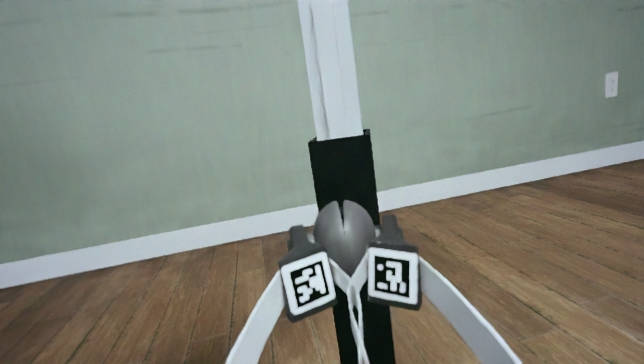

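Slipped off. Go deeper, grip harder, pull less.

Request:
execute_actions(
  actions=[
    {"r1":{"joints":{"gripper_m":0.06}}},
  ],
  cameras=[],
)

Request:
execute_actions(
  actions=[
    {"r1":{"joints":{"arm_m":0.305}}},
  ],
  cameras=[],
)

Request:
execute_actions(
  actions=[
    {"r1":{"joints":{"gripper_m":-0.035}}},
  ],
  cameras=["r1_wrist_camera"],
)

Request:
execute_actions(
  actions=[
    {"r1":{"joints":{"arm_m":0.28}}},
  ],
  cameras=["r1_wrist_camera","r1_head_camera"],
)

Scene clock: 271.77 s.
r1.base_odometry: x=+0.400 y=-3.401 heading=-0.846 (m, m, rad; r1's odometry frame)
r1.turned_by_wheels: +0.000 (rad since the last result)
r1.turned_by_imu: +0.000 (rad since the last result)
r1.base_tilt: forward=-0.9 right=-0.4 (deg)
r1.lidar_m: 2.05 2.06 2.44 0.61 0.61 0.87 2.70 2.70 2.19 0.72 0.81 0.83
r1.head_depth_mm: 1847 2125 2296 1861 1544 1327 1164 / 1792 2085 2288 1847 1531 1322 1155 / 1763 2048 2063 1835 1516 1333 1169 / 1740 1986 852 1702 1439 1246 1148 / 1696 1953 2090 1668 1494 1289 1138 / 1656 1889 2090 1686 1491 1286 1135 / 1627 1829 2044 822 1479 1215 1125
r1.base_status: not commanded
r1.joint_positions: lift_m=+0.325 arm_m=+0.250 wrist_yaw_rad=-0.002 wrist_pitch_rad=-0.019 wrist_roll_rad=+0.003 gripper_m=+0.060 head_pan_rad=-1.577 head_tilt_rad=-0.790
r1.joint_status: all done
r1.motor_effort: left_wheel=-1(1) right_wheel=+1(1) lift_m=+22(22) arm_m=-4(4) wrist_yaw_rad=+2(2) wrist_pitch_rad=+6(6) wrist_roll_rad=-1(1) gripper_m=+0(84) head_pan_rad=+4(4) head_tilt_rad=-6(5) (%)
r1.hand_pose: x=-0.0219 y=-0.6511 z=+0.4351 quat_wxyz=(+0.706, +0.006, -0.708, -0.008) (m; r1's base frame)
r1.wrist_depth_mm: - - - 217 - - - / - - - 227 - - - / - - - 229 - - - / - - - 232 - - - / - - - 237 - - - / - - - 555 824 828 812 / 912 848 771 717 673 683 663
r2.base_odometry: x=-3.319 y=-0.435 heading=-2.700 (m, m, rad; r2's odometry frame)
r2.turned_by_wheels: +0.000 (rad since the last result)
r2.turned_by_imu: +0.000 (rad since the last result)
r2.base_tilt: forward=+0.5 right=+0.6 (deg)
r2.lidar_m: 1.19 1.23 1.65 1.68 1.74 2.35 1.54 0.81 3.22 0.55 1.72 1.24
r2.head_depth_mm: 2724 2581 2075 660 1471 - 1143 / 2790 2639 2070 741 1540 1222 1146 / 2829 2680 2084 1708 1484 1280 1145 / 2892 2699 2115 1746 1500 1303 1154 / 2987 2716 2120 1766 1504 1313 1162 / 2636 2604 2175 1778 1515 1316 1159 / 2140 2227 2142 1780 1530 1330 1168
r2.base_status: not commanded
r2.joint_positions: lift_m=+0.560 arm_m=+0.165 wrist_yaw_rad=-0.001 wrist_pitch_rad=-0.021 wrist_roll_rad=+0.000 gripper_m=-0.009 head_pan_rad=-1.293 head_tilt_rad=-0.790
r2.joint_status: not commanded
r2.motor_effort: left_wheel=+0(0) right_wheel=+0(0) lift_m=+23(24) arm_m=+6(6) wrist_yaw_rad=+1(1) wrist_pitch_rad=+10(11) wrist_roll_rad=+0(0) gripper_m=-15(15) head_pan_rad=-3(1) head_tilt_rad=-6(6) (%)
r2.hand_pose: x=-0.0217 y=-0.5653 z=+0.6693 quat_wxyz=(+0.707, +0.008, -0.707, -0.008) (m; r2's base frame)
r2.wrist_depth_mm: - - - 137 - - - / - - - 143 - - - / - - - 148 - - - / - - - 154 - - - / - - - 156 - - - / - - - 163 - - - / - - - 170 - - -
pictures: none
No camera images: the call's "cameras" was empty. Leave "cameras" out to get every camera's image.

Scene clock: 273.30 s.
r1.base_odometry: x=+0.400 y=-3.401 heading=-0.846 (m, m, rad; r1's odometry frame)
r1.turned_by_wheels: +0.000 (rad since the last result)
r1.turned_by_imu: +0.000 (rad since the last result)
r1.base_tilt: forward=-0.9 right=-0.3 (deg)
r1.lidar_m: 2.05 2.05 2.44 0.61 0.62 0.87 2.69 2.70 2.19 0.71 0.81 0.84
r1.head_depth_mm: 1844 2135 2331 1848 1544 1325 1162 / 1808 2080 2267 1827 1530 1322 1157 / 1764 2021 2069 1824 1541 1319 1158 / 1724 1972 852 1710 1483 1268 1139 / 1691 1928 2094 1660 1508 1296 1137 / 1661 1897 2097 1678 1489 1285 1133 / 1638 1860 2045 824 1484 1206 1129
r1.base_status: not commanded
r1.joint_positions: lift_m=+0.325 arm_m=+0.305 wrist_yaw_rad=-0.002 wrist_pitch_rad=-0.019 wrist_roll_rad=+0.003 gripper_m=+0.060 head_pan_rad=-1.577 head_tilt_rad=-0.790
r1.joint_status: all done
r1.motor_effort: left_wheel=-1(1) right_wheel=+1(2) lift_m=+22(22) arm_m=+5(2) wrist_yaw_rad=+2(2) wrist_pitch_rad=+6(6) wrist_roll_rad=-1(1) gripper_m=+0(0) head_pan_rad=+4(4) head_tilt_rad=-6(6) (%)
r1.hand_pose: x=-0.0219 y=-0.7053 z=+0.4350 quat_wxyz=(+0.706, +0.006, -0.708, -0.008) (m; r1's base frame)
r1.wrist_depth_mm: - - - 166 - - - / - - - 169 - - - / - - - 175 - - - / - - - 175 - - - / - - - 179 178 - - / - - - 188 796 859 799 / 914 855 781 449 645 686 667
r2.base_odometry: x=-3.319 y=-0.435 heading=-2.700 (m, m, rad; r2's odometry frame)
r2.turned_by_wheels: +0.000 (rad since the last result)
r2.turned_by_imu: +0.000 (rad since the last result)
r2.base_tilt: forward=+0.5 right=+0.5 (deg)
r2.lidar_m: 1.19 1.23 1.65 1.68 1.74 2.35 1.54 0.81 3.26 0.55 1.72 1.24
r2.head_depth_mm: 2700 2591 2079 659 1465 - 1141 / 2762 2629 2076 741 1554 1216 1141 / 2853 2637 2111 1703 1488 1288 1145 / 2894 2663 2127 1743 1491 1306 1152 / 2975 2725 2132 1756 1512 1309 1153 / 2610 2599 2153 1768 1508 1312 1158 / 2116 2208 2117 1781 1518 1320 1164
r2.base_status: not commanded
r2.joint_positions: lift_m=+0.560 arm_m=+0.165 wrist_yaw_rad=-0.001 wrist_pitch_rad=-0.021 wrist_roll_rad=+0.000 gripper_m=-0.009 head_pan_rad=-1.293 head_tilt_rad=-0.790
r2.joint_status: not commanded
r2.motor_effort: left_wheel=+0(1) right_wheel=+0(0) lift_m=+24(24) arm_m=+6(6) wrist_yaw_rad=+2(1) wrist_pitch_rad=+10(10) wrist_roll_rad=+0(0) gripper_m=-16(15) head_pan_rad=-3(1) head_tilt_rad=-6(5) (%)
r2.hand_pose: x=-0.0217 y=-0.5653 z=+0.6693 quat_wxyz=(+0.707, +0.008, -0.707, -0.008) (m; r2's base frame)
r2.wrist_depth_mm: - - - 138 - - - / - - - 143 - - - / - - - 148 - - - / - - - 155 - - - / - - - 156 - - - / - - - 163 - - - / - - - 170 - - -
pictures: none
No camera images: the call's "cameras" was empty. Leave "cameras" out to get every camera's image.

Scene clock: 274.73 s.
r1.base_odometry: x=+0.400 y=-3.401 heading=-0.846 (m, m, rad; r1's odometry frame)
r1.turned_by_wheels: +0.000 (rad since the last result)
r1.turned_by_imu: +0.000 (rad since the last result)
r1.base_tilt: forward=-1.1 right=-0.4 (deg)
r1.lidar_m: 2.05 2.06 2.44 0.61 0.62 0.87 2.70 2.70 2.19 0.72 0.81 0.84
r1.head_depth_mm: 1853 2139 2328 1850 1546 1333 1163 / 1796 2090 2270 1843 1543 1319 1153 / 1777 2024 2068 1828 1529 1306 1152 / 1729 1987 850 1717 1459 1266 1145 / 1698 1944 2090 1658 1513 1297 1136 / 1655 1886 2096 1682 1486 1289 1132 / 1610 1831 2052 824 1484 1212 1128
r1.base_status: not commanded
r1.joint_positions: lift_m=+0.325 arm_m=+0.305 wrist_yaw_rad=-0.013 wrist_pitch_rad=-0.019 wrist_roll_rad=+0.004 gripper_m=-0.034 head_pan_rad=-1.577 head_tilt_rad=-0.790
r1.joint_status: all done
r1.on_its_own: wrist_yaw_rad is at rest, and its effort (+14) is outside its rest range (-12 to +12)
r1.motor_effort: left_wheel=-2(2) right_wheel=+2(5) lift_m=+22(22) arm_m=+4(4) wrist_yaw_rad=+14(15) wrist_pitch_rad=+5(6) wrist_roll_rad=-1(1) gripper_m=-24(100) head_pan_rad=+2(3) head_tilt_rad=-6(5) (%)
r1.hand_pose: x=-0.0247 y=-0.7053 z=+0.4351 quat_wxyz=(+0.706, +0.002, -0.708, -0.011) (m; r1's base frame)
r1.wrist_depth_mm: - - - 165 - - - / - - - 170 - - - / - - - 175 - - - / - - - 174 - - - / - - - 177 - - - / - - - 146 185 845 797 / 897 858 771 677 694 698 659
r2.base_odometry: x=-3.319 y=-0.435 heading=-2.700 (m, m, rad; r2's odometry frame)
r2.turned_by_wheels: +0.000 (rad since the last result)
r2.turned_by_imu: +0.000 (rad since the last result)
r2.base_tilt: forward=+0.5 right=+0.6 (deg)
r2.lidar_m: 1.19 1.23 1.66 1.68 1.74 2.35 1.54 0.81 3.25 0.55 1.72 1.24
r2.head_depth_mm: 2740 2561 2068 658 1473 - 1138 / 2777 2630 2080 742 1535 1219 1141 / 2850 2635 2100 1711 1489 1282 1148 / 2888 2703 2113 1747 1487 1303 1156 / 2945 2701 2140 1762 1502 1309 1156 / 2632 2611 2157 1789 1509 1317 1162 / 2126 2256 2125 1793 1531 1321 1164
r2.base_status: not commanded
r2.joint_positions: lift_m=+0.560 arm_m=+0.165 wrist_yaw_rad=-0.001 wrist_pitch_rad=-0.021 wrist_roll_rad=+0.000 gripper_m=-0.009 head_pan_rad=-1.293 head_tilt_rad=-0.790
r2.joint_status: not commanded
r2.motor_effort: left_wheel=+0(1) right_wheel=+0(0) lift_m=+24(24) arm_m=+6(6) wrist_yaw_rad=+2(2) wrist_pitch_rad=+11(10) wrist_roll_rad=+0(0) gripper_m=-15(15) head_pan_rad=-2(2) head_tilt_rad=-7(6) (%)
r2.hand_pose: x=-0.0217 y=-0.5653 z=+0.6693 quat_wxyz=(+0.707, +0.008, -0.707, -0.008) (m; r2's base frame)
r2.wrist_depth_mm: - - - 138 - - - / - - - 143 - - - / - - - 148 - - - / - - - 153 - - - / - - - 155 - - - / - - - 164 - - - / - - - 172 - - -
pictures: r1_wrist_camera
Images, in order (width x height): r1_wrist_camera 644x364.

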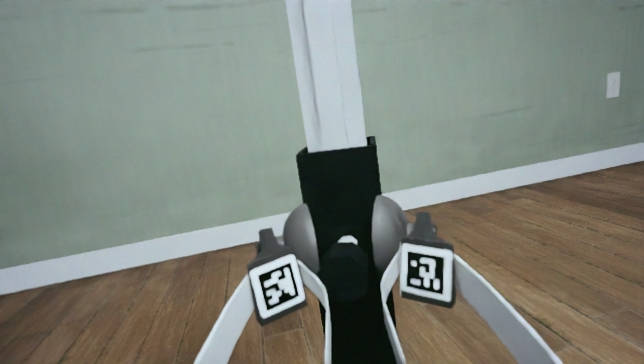

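Scene clock: 276.07 s.
r1.base_odometry: x=+0.400 y=-3.401 heading=-0.845 (m, m, rad; r1's odometry frame)
r1.turned_by_wheels: +0.000 (rad since the last result)
r1.turned_by_imu: +0.000 (rad since the last result)
r1.base_tilt: forward=-0.9 right=-0.5 (deg)
r1.lidar_m: 2.05 2.05 2.44 0.61 0.61 0.87 2.70 2.70 2.18 0.72 0.81 0.83
r1.head_depth_mm: 1841 2138 2301 1849 1551 1324 1160 / 1803 2081 2288 1843 1541 1318 1152 / 1757 2017 2107 1831 1523 1317 1149 / 1746 1973 859 1712 1491 1253 1139 / 1706 1934 2125 1701 1493 1294 1138 / 1665 1894 2115 1647 1492 1289 1136 / 1627 1840 2038 826 1480 1209 1125
r1.base_status: not commanded
r1.joint_positions: lift_m=+0.325 arm_m=+0.281 wrist_yaw_rad=-0.001 wrist_pitch_rad=-0.006 wrist_roll_rad=+0.004 gripper_m=-0.031 head_pan_rad=-1.577 head_tilt_rad=-0.791
r1.joint_status: all done
r1.motor_effort: left_wheel=+0(2) right_wheel=+0(3) lift_m=+22(22) arm_m=-11(17) wrist_yaw_rad=+1(14) wrist_pitch_rad=+2(5) wrist_roll_rad=-2(2) gripper_m=-18(24) head_pan_rad=+3(4) head_tilt_rad=-5(5) (%)
r1.hand_pose: x=-0.0217 y=-0.6820 z=+0.4384 quat_wxyz=(+0.706, +0.002, -0.708, -0.003) (m; r1's base frame)
r1.wrist_depth_mm: - - - 189 - - - / - - - 194 - - - / - - - 199 - - - / - - - 198 - - - / - - - 200 - - - / - - - 210 - 898 807 / 949 879 845 713 706 700 655
r2.base_odometry: x=-3.319 y=-0.435 heading=-2.700 (m, m, rad; r2's odometry frame)
r2.turned_by_wheels: +0.000 (rad since the last result)
r2.turned_by_imu: +0.000 (rad since the last result)
r2.base_tilt: forward=+0.5 right=+0.7 (deg)
r2.lidar_m: 1.19 1.22 1.66 1.68 1.74 2.35 1.54 0.81 3.24 0.55 1.72 1.24
r2.head_depth_mm: 2707 2618 2056 676 1473 - 1142 / 2788 2641 2073 691 1493 1220 1146 / 2818 2659 2109 1703 1484 1293 1148 / 2886 2665 2112 1761 1504 1304 1160 / 2930 2709 2121 1776 1501 1311 1166 / 2643 2632 2155 1785 1519 1315 1163 / 2134 2237 2129 1796 1526 1325 1166
r2.base_status: not commanded
r2.joint_positions: lift_m=+0.560 arm_m=+0.165 wrist_yaw_rad=-0.001 wrist_pitch_rad=-0.083 wrist_roll_rad=+0.000 gripper_m=-0.009 head_pan_rad=-1.293 head_tilt_rad=-0.791
r2.joint_status: not commanded
r2.on_its_own: wrist_pitch_rad is at rest, and its effort (+39) is outside its rest range (-20 to +32)
r2.motor_effort: left_wheel=+1(2) right_wheel=-1(2) lift_m=+29(29) arm_m=+5(6) wrist_yaw_rad=+1(2) wrist_pitch_rad=+39(43) wrist_roll_rad=+0(0) gripper_m=-15(15) head_pan_rad=-3(3) head_tilt_rad=-5(6) (%)
r2.hand_pose: x=-0.0217 y=-0.5630 z=+0.6533 quat_wxyz=(+0.707, +0.029, -0.706, -0.030) (m; r2's base frame)
r2.wrist_depth_mm: - - - 134 - - - / - - - 140 - - - / - - - 145 - - - / - - - 154 - - - / - - - 157 - - - / - - - 167 - - - / 889 951 942 178 992 - -
pictures: r1_head_camera (sideways: a quarter turn clockwise sets it upright), r1_wrist_camera
Images, in order (width x height): r1_head_camera 896x504, r1_wrist_camera 644x364.

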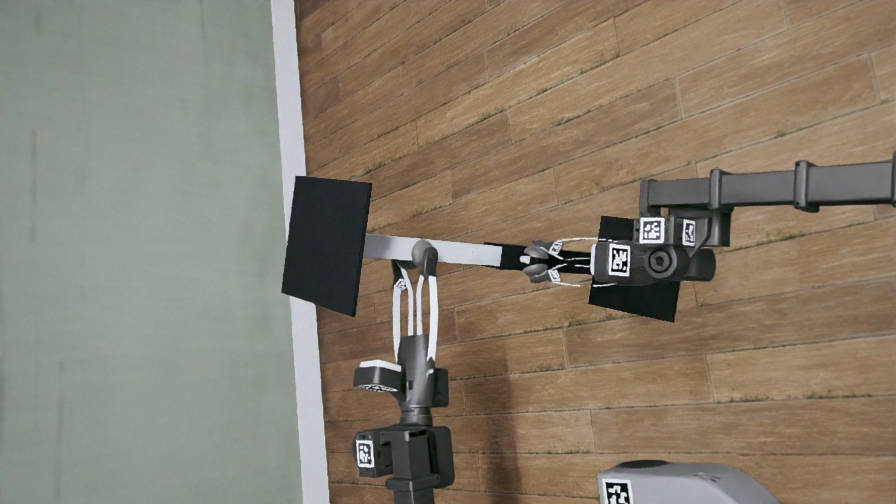

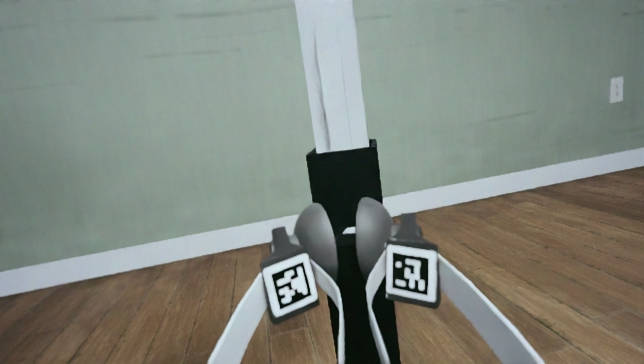

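Request:
execute_actions(
  actions=[
    {"r2":{"joints":{"lift_m":0.715}}},
  ],
  cameras=[],
)

Request:
execute_actions(
  actions=[
    {"r1":{"joints":{"gripper_m":0.06}}},
  ],
  cameras=[],
)

Request:
execute_actions(
  actions=[
    {"r2":{"joints":{"lift_m":0.735}},"r1":{"joints":{"arm_m":0.2}}},
  ],
  cameras=["r1_wrist_camera"],
)

Scene clock: 278.47 s.
r1.base_odometry: x=+0.400 y=-3.401 heading=-0.845 (m, m, rad; r1's odometry frame)
r1.turned_by_wheels: +0.000 (rad since the last result)
r1.turned_by_imu: +0.001 (rad since the last result)
r1.base_tilt: forward=-0.9 right=-0.4 (deg)
r1.lidar_m: 2.05 2.06 2.44 0.61 0.62 0.87 2.70 2.71 2.19 0.71 0.81 0.83
r1.head_depth_mm: 1833 2147 2307 1846 1547 1332 1165 / 1799 2075 2273 1842 1536 1322 1156 / 1771 2034 2102 1827 1525 1306 1154 / 1736 1977 828 1755 1475 1255 1142 / 1696 1922 2078 1800 1505 1296 1139 / 1663 1891 793 1768 1494 1285 1129 / 1638 1829 701 1754 1481 1211 1127
r1.base_status: not commanded
r1.joint_positions: lift_m=+0.325 arm_m=+0.281 wrist_yaw_rad=-0.001 wrist_pitch_rad=-0.006 wrist_roll_rad=+0.004 gripper_m=-0.031 head_pan_rad=-1.577 head_tilt_rad=-0.791
r1.joint_status: not commanded
r1.motor_effort: left_wheel=+0(0) right_wheel=+0(0) lift_m=+22(22) arm_m=-10(10) wrist_yaw_rad=+1(1) wrist_pitch_rad=+2(2) wrist_roll_rad=-2(1) gripper_m=-18(18) head_pan_rad=+3(3) head_tilt_rad=-5(6) (%)
r1.hand_pose: x=-0.0217 y=-0.6819 z=+0.4384 quat_wxyz=(+0.706, +0.002, -0.708, -0.003) (m; r1's base frame)
r1.wrist_depth_mm: - - - 188 - - - / - - - 196 - - - / - - - 200 - - - / - - - 199 - - - / - - - 202 - - - / - - - 211 826 873 806 / 945 907 845 727 691 699 673
r2.base_odometry: x=-3.319 y=-0.435 heading=-2.700 (m, m, rad; r2's odometry frame)
r2.turned_by_wheels: +0.000 (rad since the last result)
r2.turned_by_imu: +0.000 (rad since the last result)
r2.base_tilt: forward=+0.5 right=+0.6 (deg)
r2.lidar_m: 1.19 1.22 1.66 1.68 1.74 2.35 1.54 0.81 3.26 0.55 1.71 1.24
r2.head_depth_mm: 2711 2620 2072 638 - 1254 1139 / 2764 2629 2086 661 - 1244 1138 / 2853 2655 2113 1705 1491 1283 1146 / 2899 2690 2128 1761 1500 1307 1153 / 2953 2689 2115 1764 1506 1311 1160 / 2627 2574 2142 1782 1506 1309 1158 / 2140 2225 2126 1791 1513 1322 1169
r2.base_status: not commanded
r2.joint_positions: lift_m=+0.714 arm_m=+0.165 wrist_yaw_rad=-0.001 wrist_pitch_rad=-0.145 wrist_roll_rad=+0.000 gripper_m=-0.009 head_pan_rad=-1.293 head_tilt_rad=-0.791
r2.joint_status: all done
r2.on_its_own: wrist_pitch_rad is at rest, and its effort (+68) is outside its rest range (-20 to +32)
r2.motor_effort: left_wheel=+1(1) right_wheel=-1(1) lift_m=+38(39) arm_m=+6(6) wrist_yaw_rad=+1(1) wrist_pitch_rad=+68(68) wrist_roll_rad=+0(0) gripper_m=-14(15) head_pan_rad=-2(1) head_tilt_rad=-6(5) (%)
r2.hand_pose: x=-0.0216 y=-0.5597 z=+0.7923 quat_wxyz=(+0.705, +0.051, -0.705, -0.052) (m; r2's base frame)
r2.wrist_depth_mm: - - - - - - - / - - - - - - - / - - 214 221 - - - / - 116 119 122 126 145 - / - - 100 90 87 89 - / - - - 174 81 75 - / - - - 189 - - -
pictures: none
No camera images: the call's "cameras" was empty. Leave "cameras" out to get every camera's image.

Scene clock: 279.87 s.
r1.base_odometry: x=+0.400 y=-3.401 heading=-0.845 (m, m, rad; r1's odometry frame)
r1.turned_by_wheels: +0.000 (rad since the last result)
r1.turned_by_imu: +0.000 (rad since the last result)
r1.base_tilt: forward=-0.9 right=-0.4 (deg)
r1.lidar_m: 2.05 2.05 2.44 0.61 0.61 0.87 2.70 2.71 2.18 0.71 0.81 0.83
r1.head_depth_mm: 1851 2129 2302 1855 1553 1330 1163 / 1808 2082 2269 1827 1537 1316 1155 / 1763 2024 2114 1828 1527 1314 1149 / 1731 1980 824 1738 1452 1253 1144 / 1702 1948 2079 1788 1501 1297 1134 / 1664 1903 784 1771 1488 1294 1132 / 1630 1819 700 1760 1482 1217 1126
r1.base_status: not commanded
r1.joint_positions: lift_m=+0.325 arm_m=+0.280 wrist_yaw_rad=-0.001 wrist_pitch_rad=-0.018 wrist_roll_rad=+0.004 gripper_m=+0.060 head_pan_rad=-1.577 head_tilt_rad=-0.791
r1.joint_status: all done
r1.motor_effort: left_wheel=+0(0) right_wheel=+1(1) lift_m=+22(22) arm_m=-4(10) wrist_yaw_rad=+0(2) wrist_pitch_rad=+6(6) wrist_roll_rad=-2(1) gripper_m=+0(80) head_pan_rad=+3(4) head_tilt_rad=-6(5) (%)
r1.hand_pose: x=-0.0217 y=-0.6811 z=+0.4352 quat_wxyz=(+0.706, +0.006, -0.708, -0.007) (m; r1's base frame)
r1.wrist_depth_mm: - - - 189 - - - / - - - 194 - - - / - - - 197 - - - / - - - 199 - - - / - - - 204 - - - / - - - 545 803 845 813 / 902 868 770 695 679 684 663
r2.base_odometry: x=-3.319 y=-0.435 heading=-2.700 (m, m, rad; r2's odometry frame)
r2.turned_by_wheels: +0.000 (rad since the last result)
r2.turned_by_imu: +0.000 (rad since the last result)
r2.base_tilt: forward=+0.5 right=+0.5 (deg)
r2.lidar_m: 1.19 1.23 1.65 1.68 1.73 2.35 1.54 0.81 3.25 0.55 1.72 1.24
r2.head_depth_mm: 2743 2587 2065 641 - 1257 1137 / 2748 2603 2083 661 - 1250 1142 / 2823 2657 2093 1707 1484 1289 1144 / 2890 2666 2114 1751 1498 1301 1152 / 2966 2708 2142 1770 1495 1307 1156 / 2617 2624 2158 1784 1509 1311 1158 / 2129 2216 2108 1790 1528 1318 1172
r2.base_status: not commanded
r2.joint_positions: lift_m=+0.714 arm_m=+0.165 wrist_yaw_rad=-0.001 wrist_pitch_rad=-0.145 wrist_roll_rad=+0.000 gripper_m=-0.009 head_pan_rad=-1.293 head_tilt_rad=-0.791
r2.joint_status: not commanded
r2.on_its_own: wrist_pitch_rad is at rest, and its effort (+68) is outside its rest range (-20 to +32)
r2.motor_effort: left_wheel=+1(2) right_wheel=-2(1) lift_m=+37(37) arm_m=+5(5) wrist_yaw_rad=+1(2) wrist_pitch_rad=+68(68) wrist_roll_rad=+0(0) gripper_m=-14(14) head_pan_rad=-2(2) head_tilt_rad=-5(5) (%)
r2.hand_pose: x=-0.0216 y=-0.5597 z=+0.7923 quat_wxyz=(+0.705, +0.051, -0.705, -0.052) (m; r2's base frame)
r2.wrist_depth_mm: - - - - - - - / - - - - - - - / - - 215 222 - - - / - 116 120 123 127 145 - / - - 100 90 87 89 - / - - - 175 81 74 - / - - - 189 - - -
pictures: none
No camera images: the call's "cameras" was empty. Leave "cameras" out to get every camera's image.

Scene clock: 281.67 s.
r1.base_odometry: x=+0.400 y=-3.401 heading=-0.845 (m, m, rad; r1's odometry frame)
r1.turned_by_wheels: +0.000 (rad since the last result)
r1.turned_by_imu: +0.000 (rad since the last result)
r1.base_tilt: forward=-1.0 right=-0.4 (deg)
r1.lidar_m: 2.05 2.06 2.43 0.61 0.62 0.87 2.70 2.71 2.19 0.71 0.81 0.84
r1.head_depth_mm: 1849 2129 2325 1847 1539 1327 1167 / 1801 2084 2271 1834 1543 1323 1154 / 1758 2027 2113 1826 1518 1338 1152 / 1739 1979 849 1758 1439 - 1124 / 1704 1927 2002 1793 1500 1291 1139 / 1662 1884 785 1766 1496 1286 1134 / 1621 1798 699 1765 1478 1211 1122
r1.base_status: not commanded
r1.joint_positions: lift_m=+0.325 arm_m=+0.200 wrist_yaw_rad=-0.001 wrist_pitch_rad=-0.019 wrist_roll_rad=+0.004 gripper_m=+0.060 head_pan_rad=-1.577 head_tilt_rad=-0.791
r1.joint_status: all done
r1.motor_effort: left_wheel=+0(0) right_wheel=+1(1) lift_m=+22(22) arm_m=-5(6) wrist_yaw_rad=+1(1) wrist_pitch_rad=+6(6) wrist_roll_rad=-1(2) gripper_m=+0(0) head_pan_rad=+3(3) head_tilt_rad=-5(6) (%)
r1.hand_pose: x=-0.0217 y=-0.6011 z=+0.4350 quat_wxyz=(+0.706, +0.007, -0.708, -0.007) (m; r1's base frame)
r1.wrist_depth_mm: - - - - - - - / - - - - - - - / - - - 280 - - - / - - - 282 - - - / - - - - - - - / - - - 872 869 846 807 / 916 870 786 712 686 679 664
r2.base_odometry: x=-3.319 y=-0.435 heading=-2.700 (m, m, rad; r2's odometry frame)
r2.turned_by_wheels: +0.000 (rad since the last result)
r2.turned_by_imu: +0.000 (rad since the last result)
r2.base_tilt: forward=+0.6 right=+0.6 (deg)
r2.lidar_m: 1.19 1.23 1.66 1.68 1.74 2.35 1.54 0.81 3.25 0.55 1.72 1.24
r2.head_depth_mm: 2765 2626 2058 641 - 1257 1141 / 2779 2637 2085 660 1448 1246 1145 / 2825 2650 2090 1702 1486 1285 1148 / 2899 2670 2122 1745 1497 1304 1153 / 2972 2742 2133 1761 1508 1309 1154 / 2628 2616 2170 1768 1515 1317 1163 / 2138 2230 2114 1782 1521 1316 1167
r2.base_status: not commanded
r2.joint_positions: lift_m=+0.734 arm_m=+0.165 wrist_yaw_rad=+0.000 wrist_pitch_rad=-0.150 wrist_roll_rad=+0.001 gripper_m=-0.009 head_pan_rad=-1.293 head_tilt_rad=-0.791
r2.joint_status: all done
r2.on_its_own: wrist_pitch_rad is at rest, and its effort (+70) is outside its rest range (-20 to +32)
r2.motor_effort: left_wheel=+1(1) right_wheel=-1(2) lift_m=+39(41) arm_m=+5(5) wrist_yaw_rad=+1(1) wrist_pitch_rad=+70(71) wrist_roll_rad=+0(0) gripper_m=-14(15) head_pan_rad=-2(2) head_tilt_rad=-6(6) (%)
r2.hand_pose: x=-0.0216 y=-0.5594 z=+0.8111 quat_wxyz=(+0.705, +0.053, -0.705, -0.053) (m; r2's base frame)
r2.wrist_depth_mm: - - - - - - - / - - - - - - - / - - - - - - - / - - 172 177 183 - - / - 125 121 123 126 147 - / - - 104 97 96 102 - / - - - 191 88 81 -
pictures: r1_wrist_camera
Images, in order (width x height): r1_wrist_camera 644x364.

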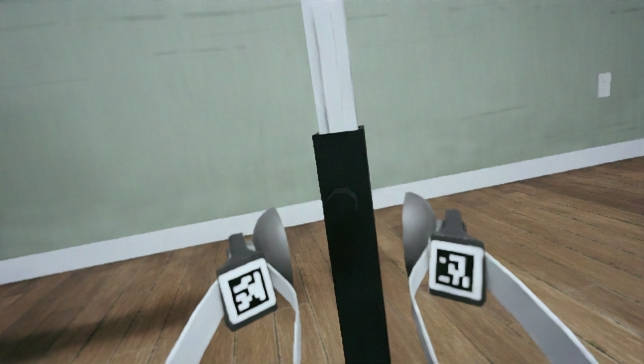

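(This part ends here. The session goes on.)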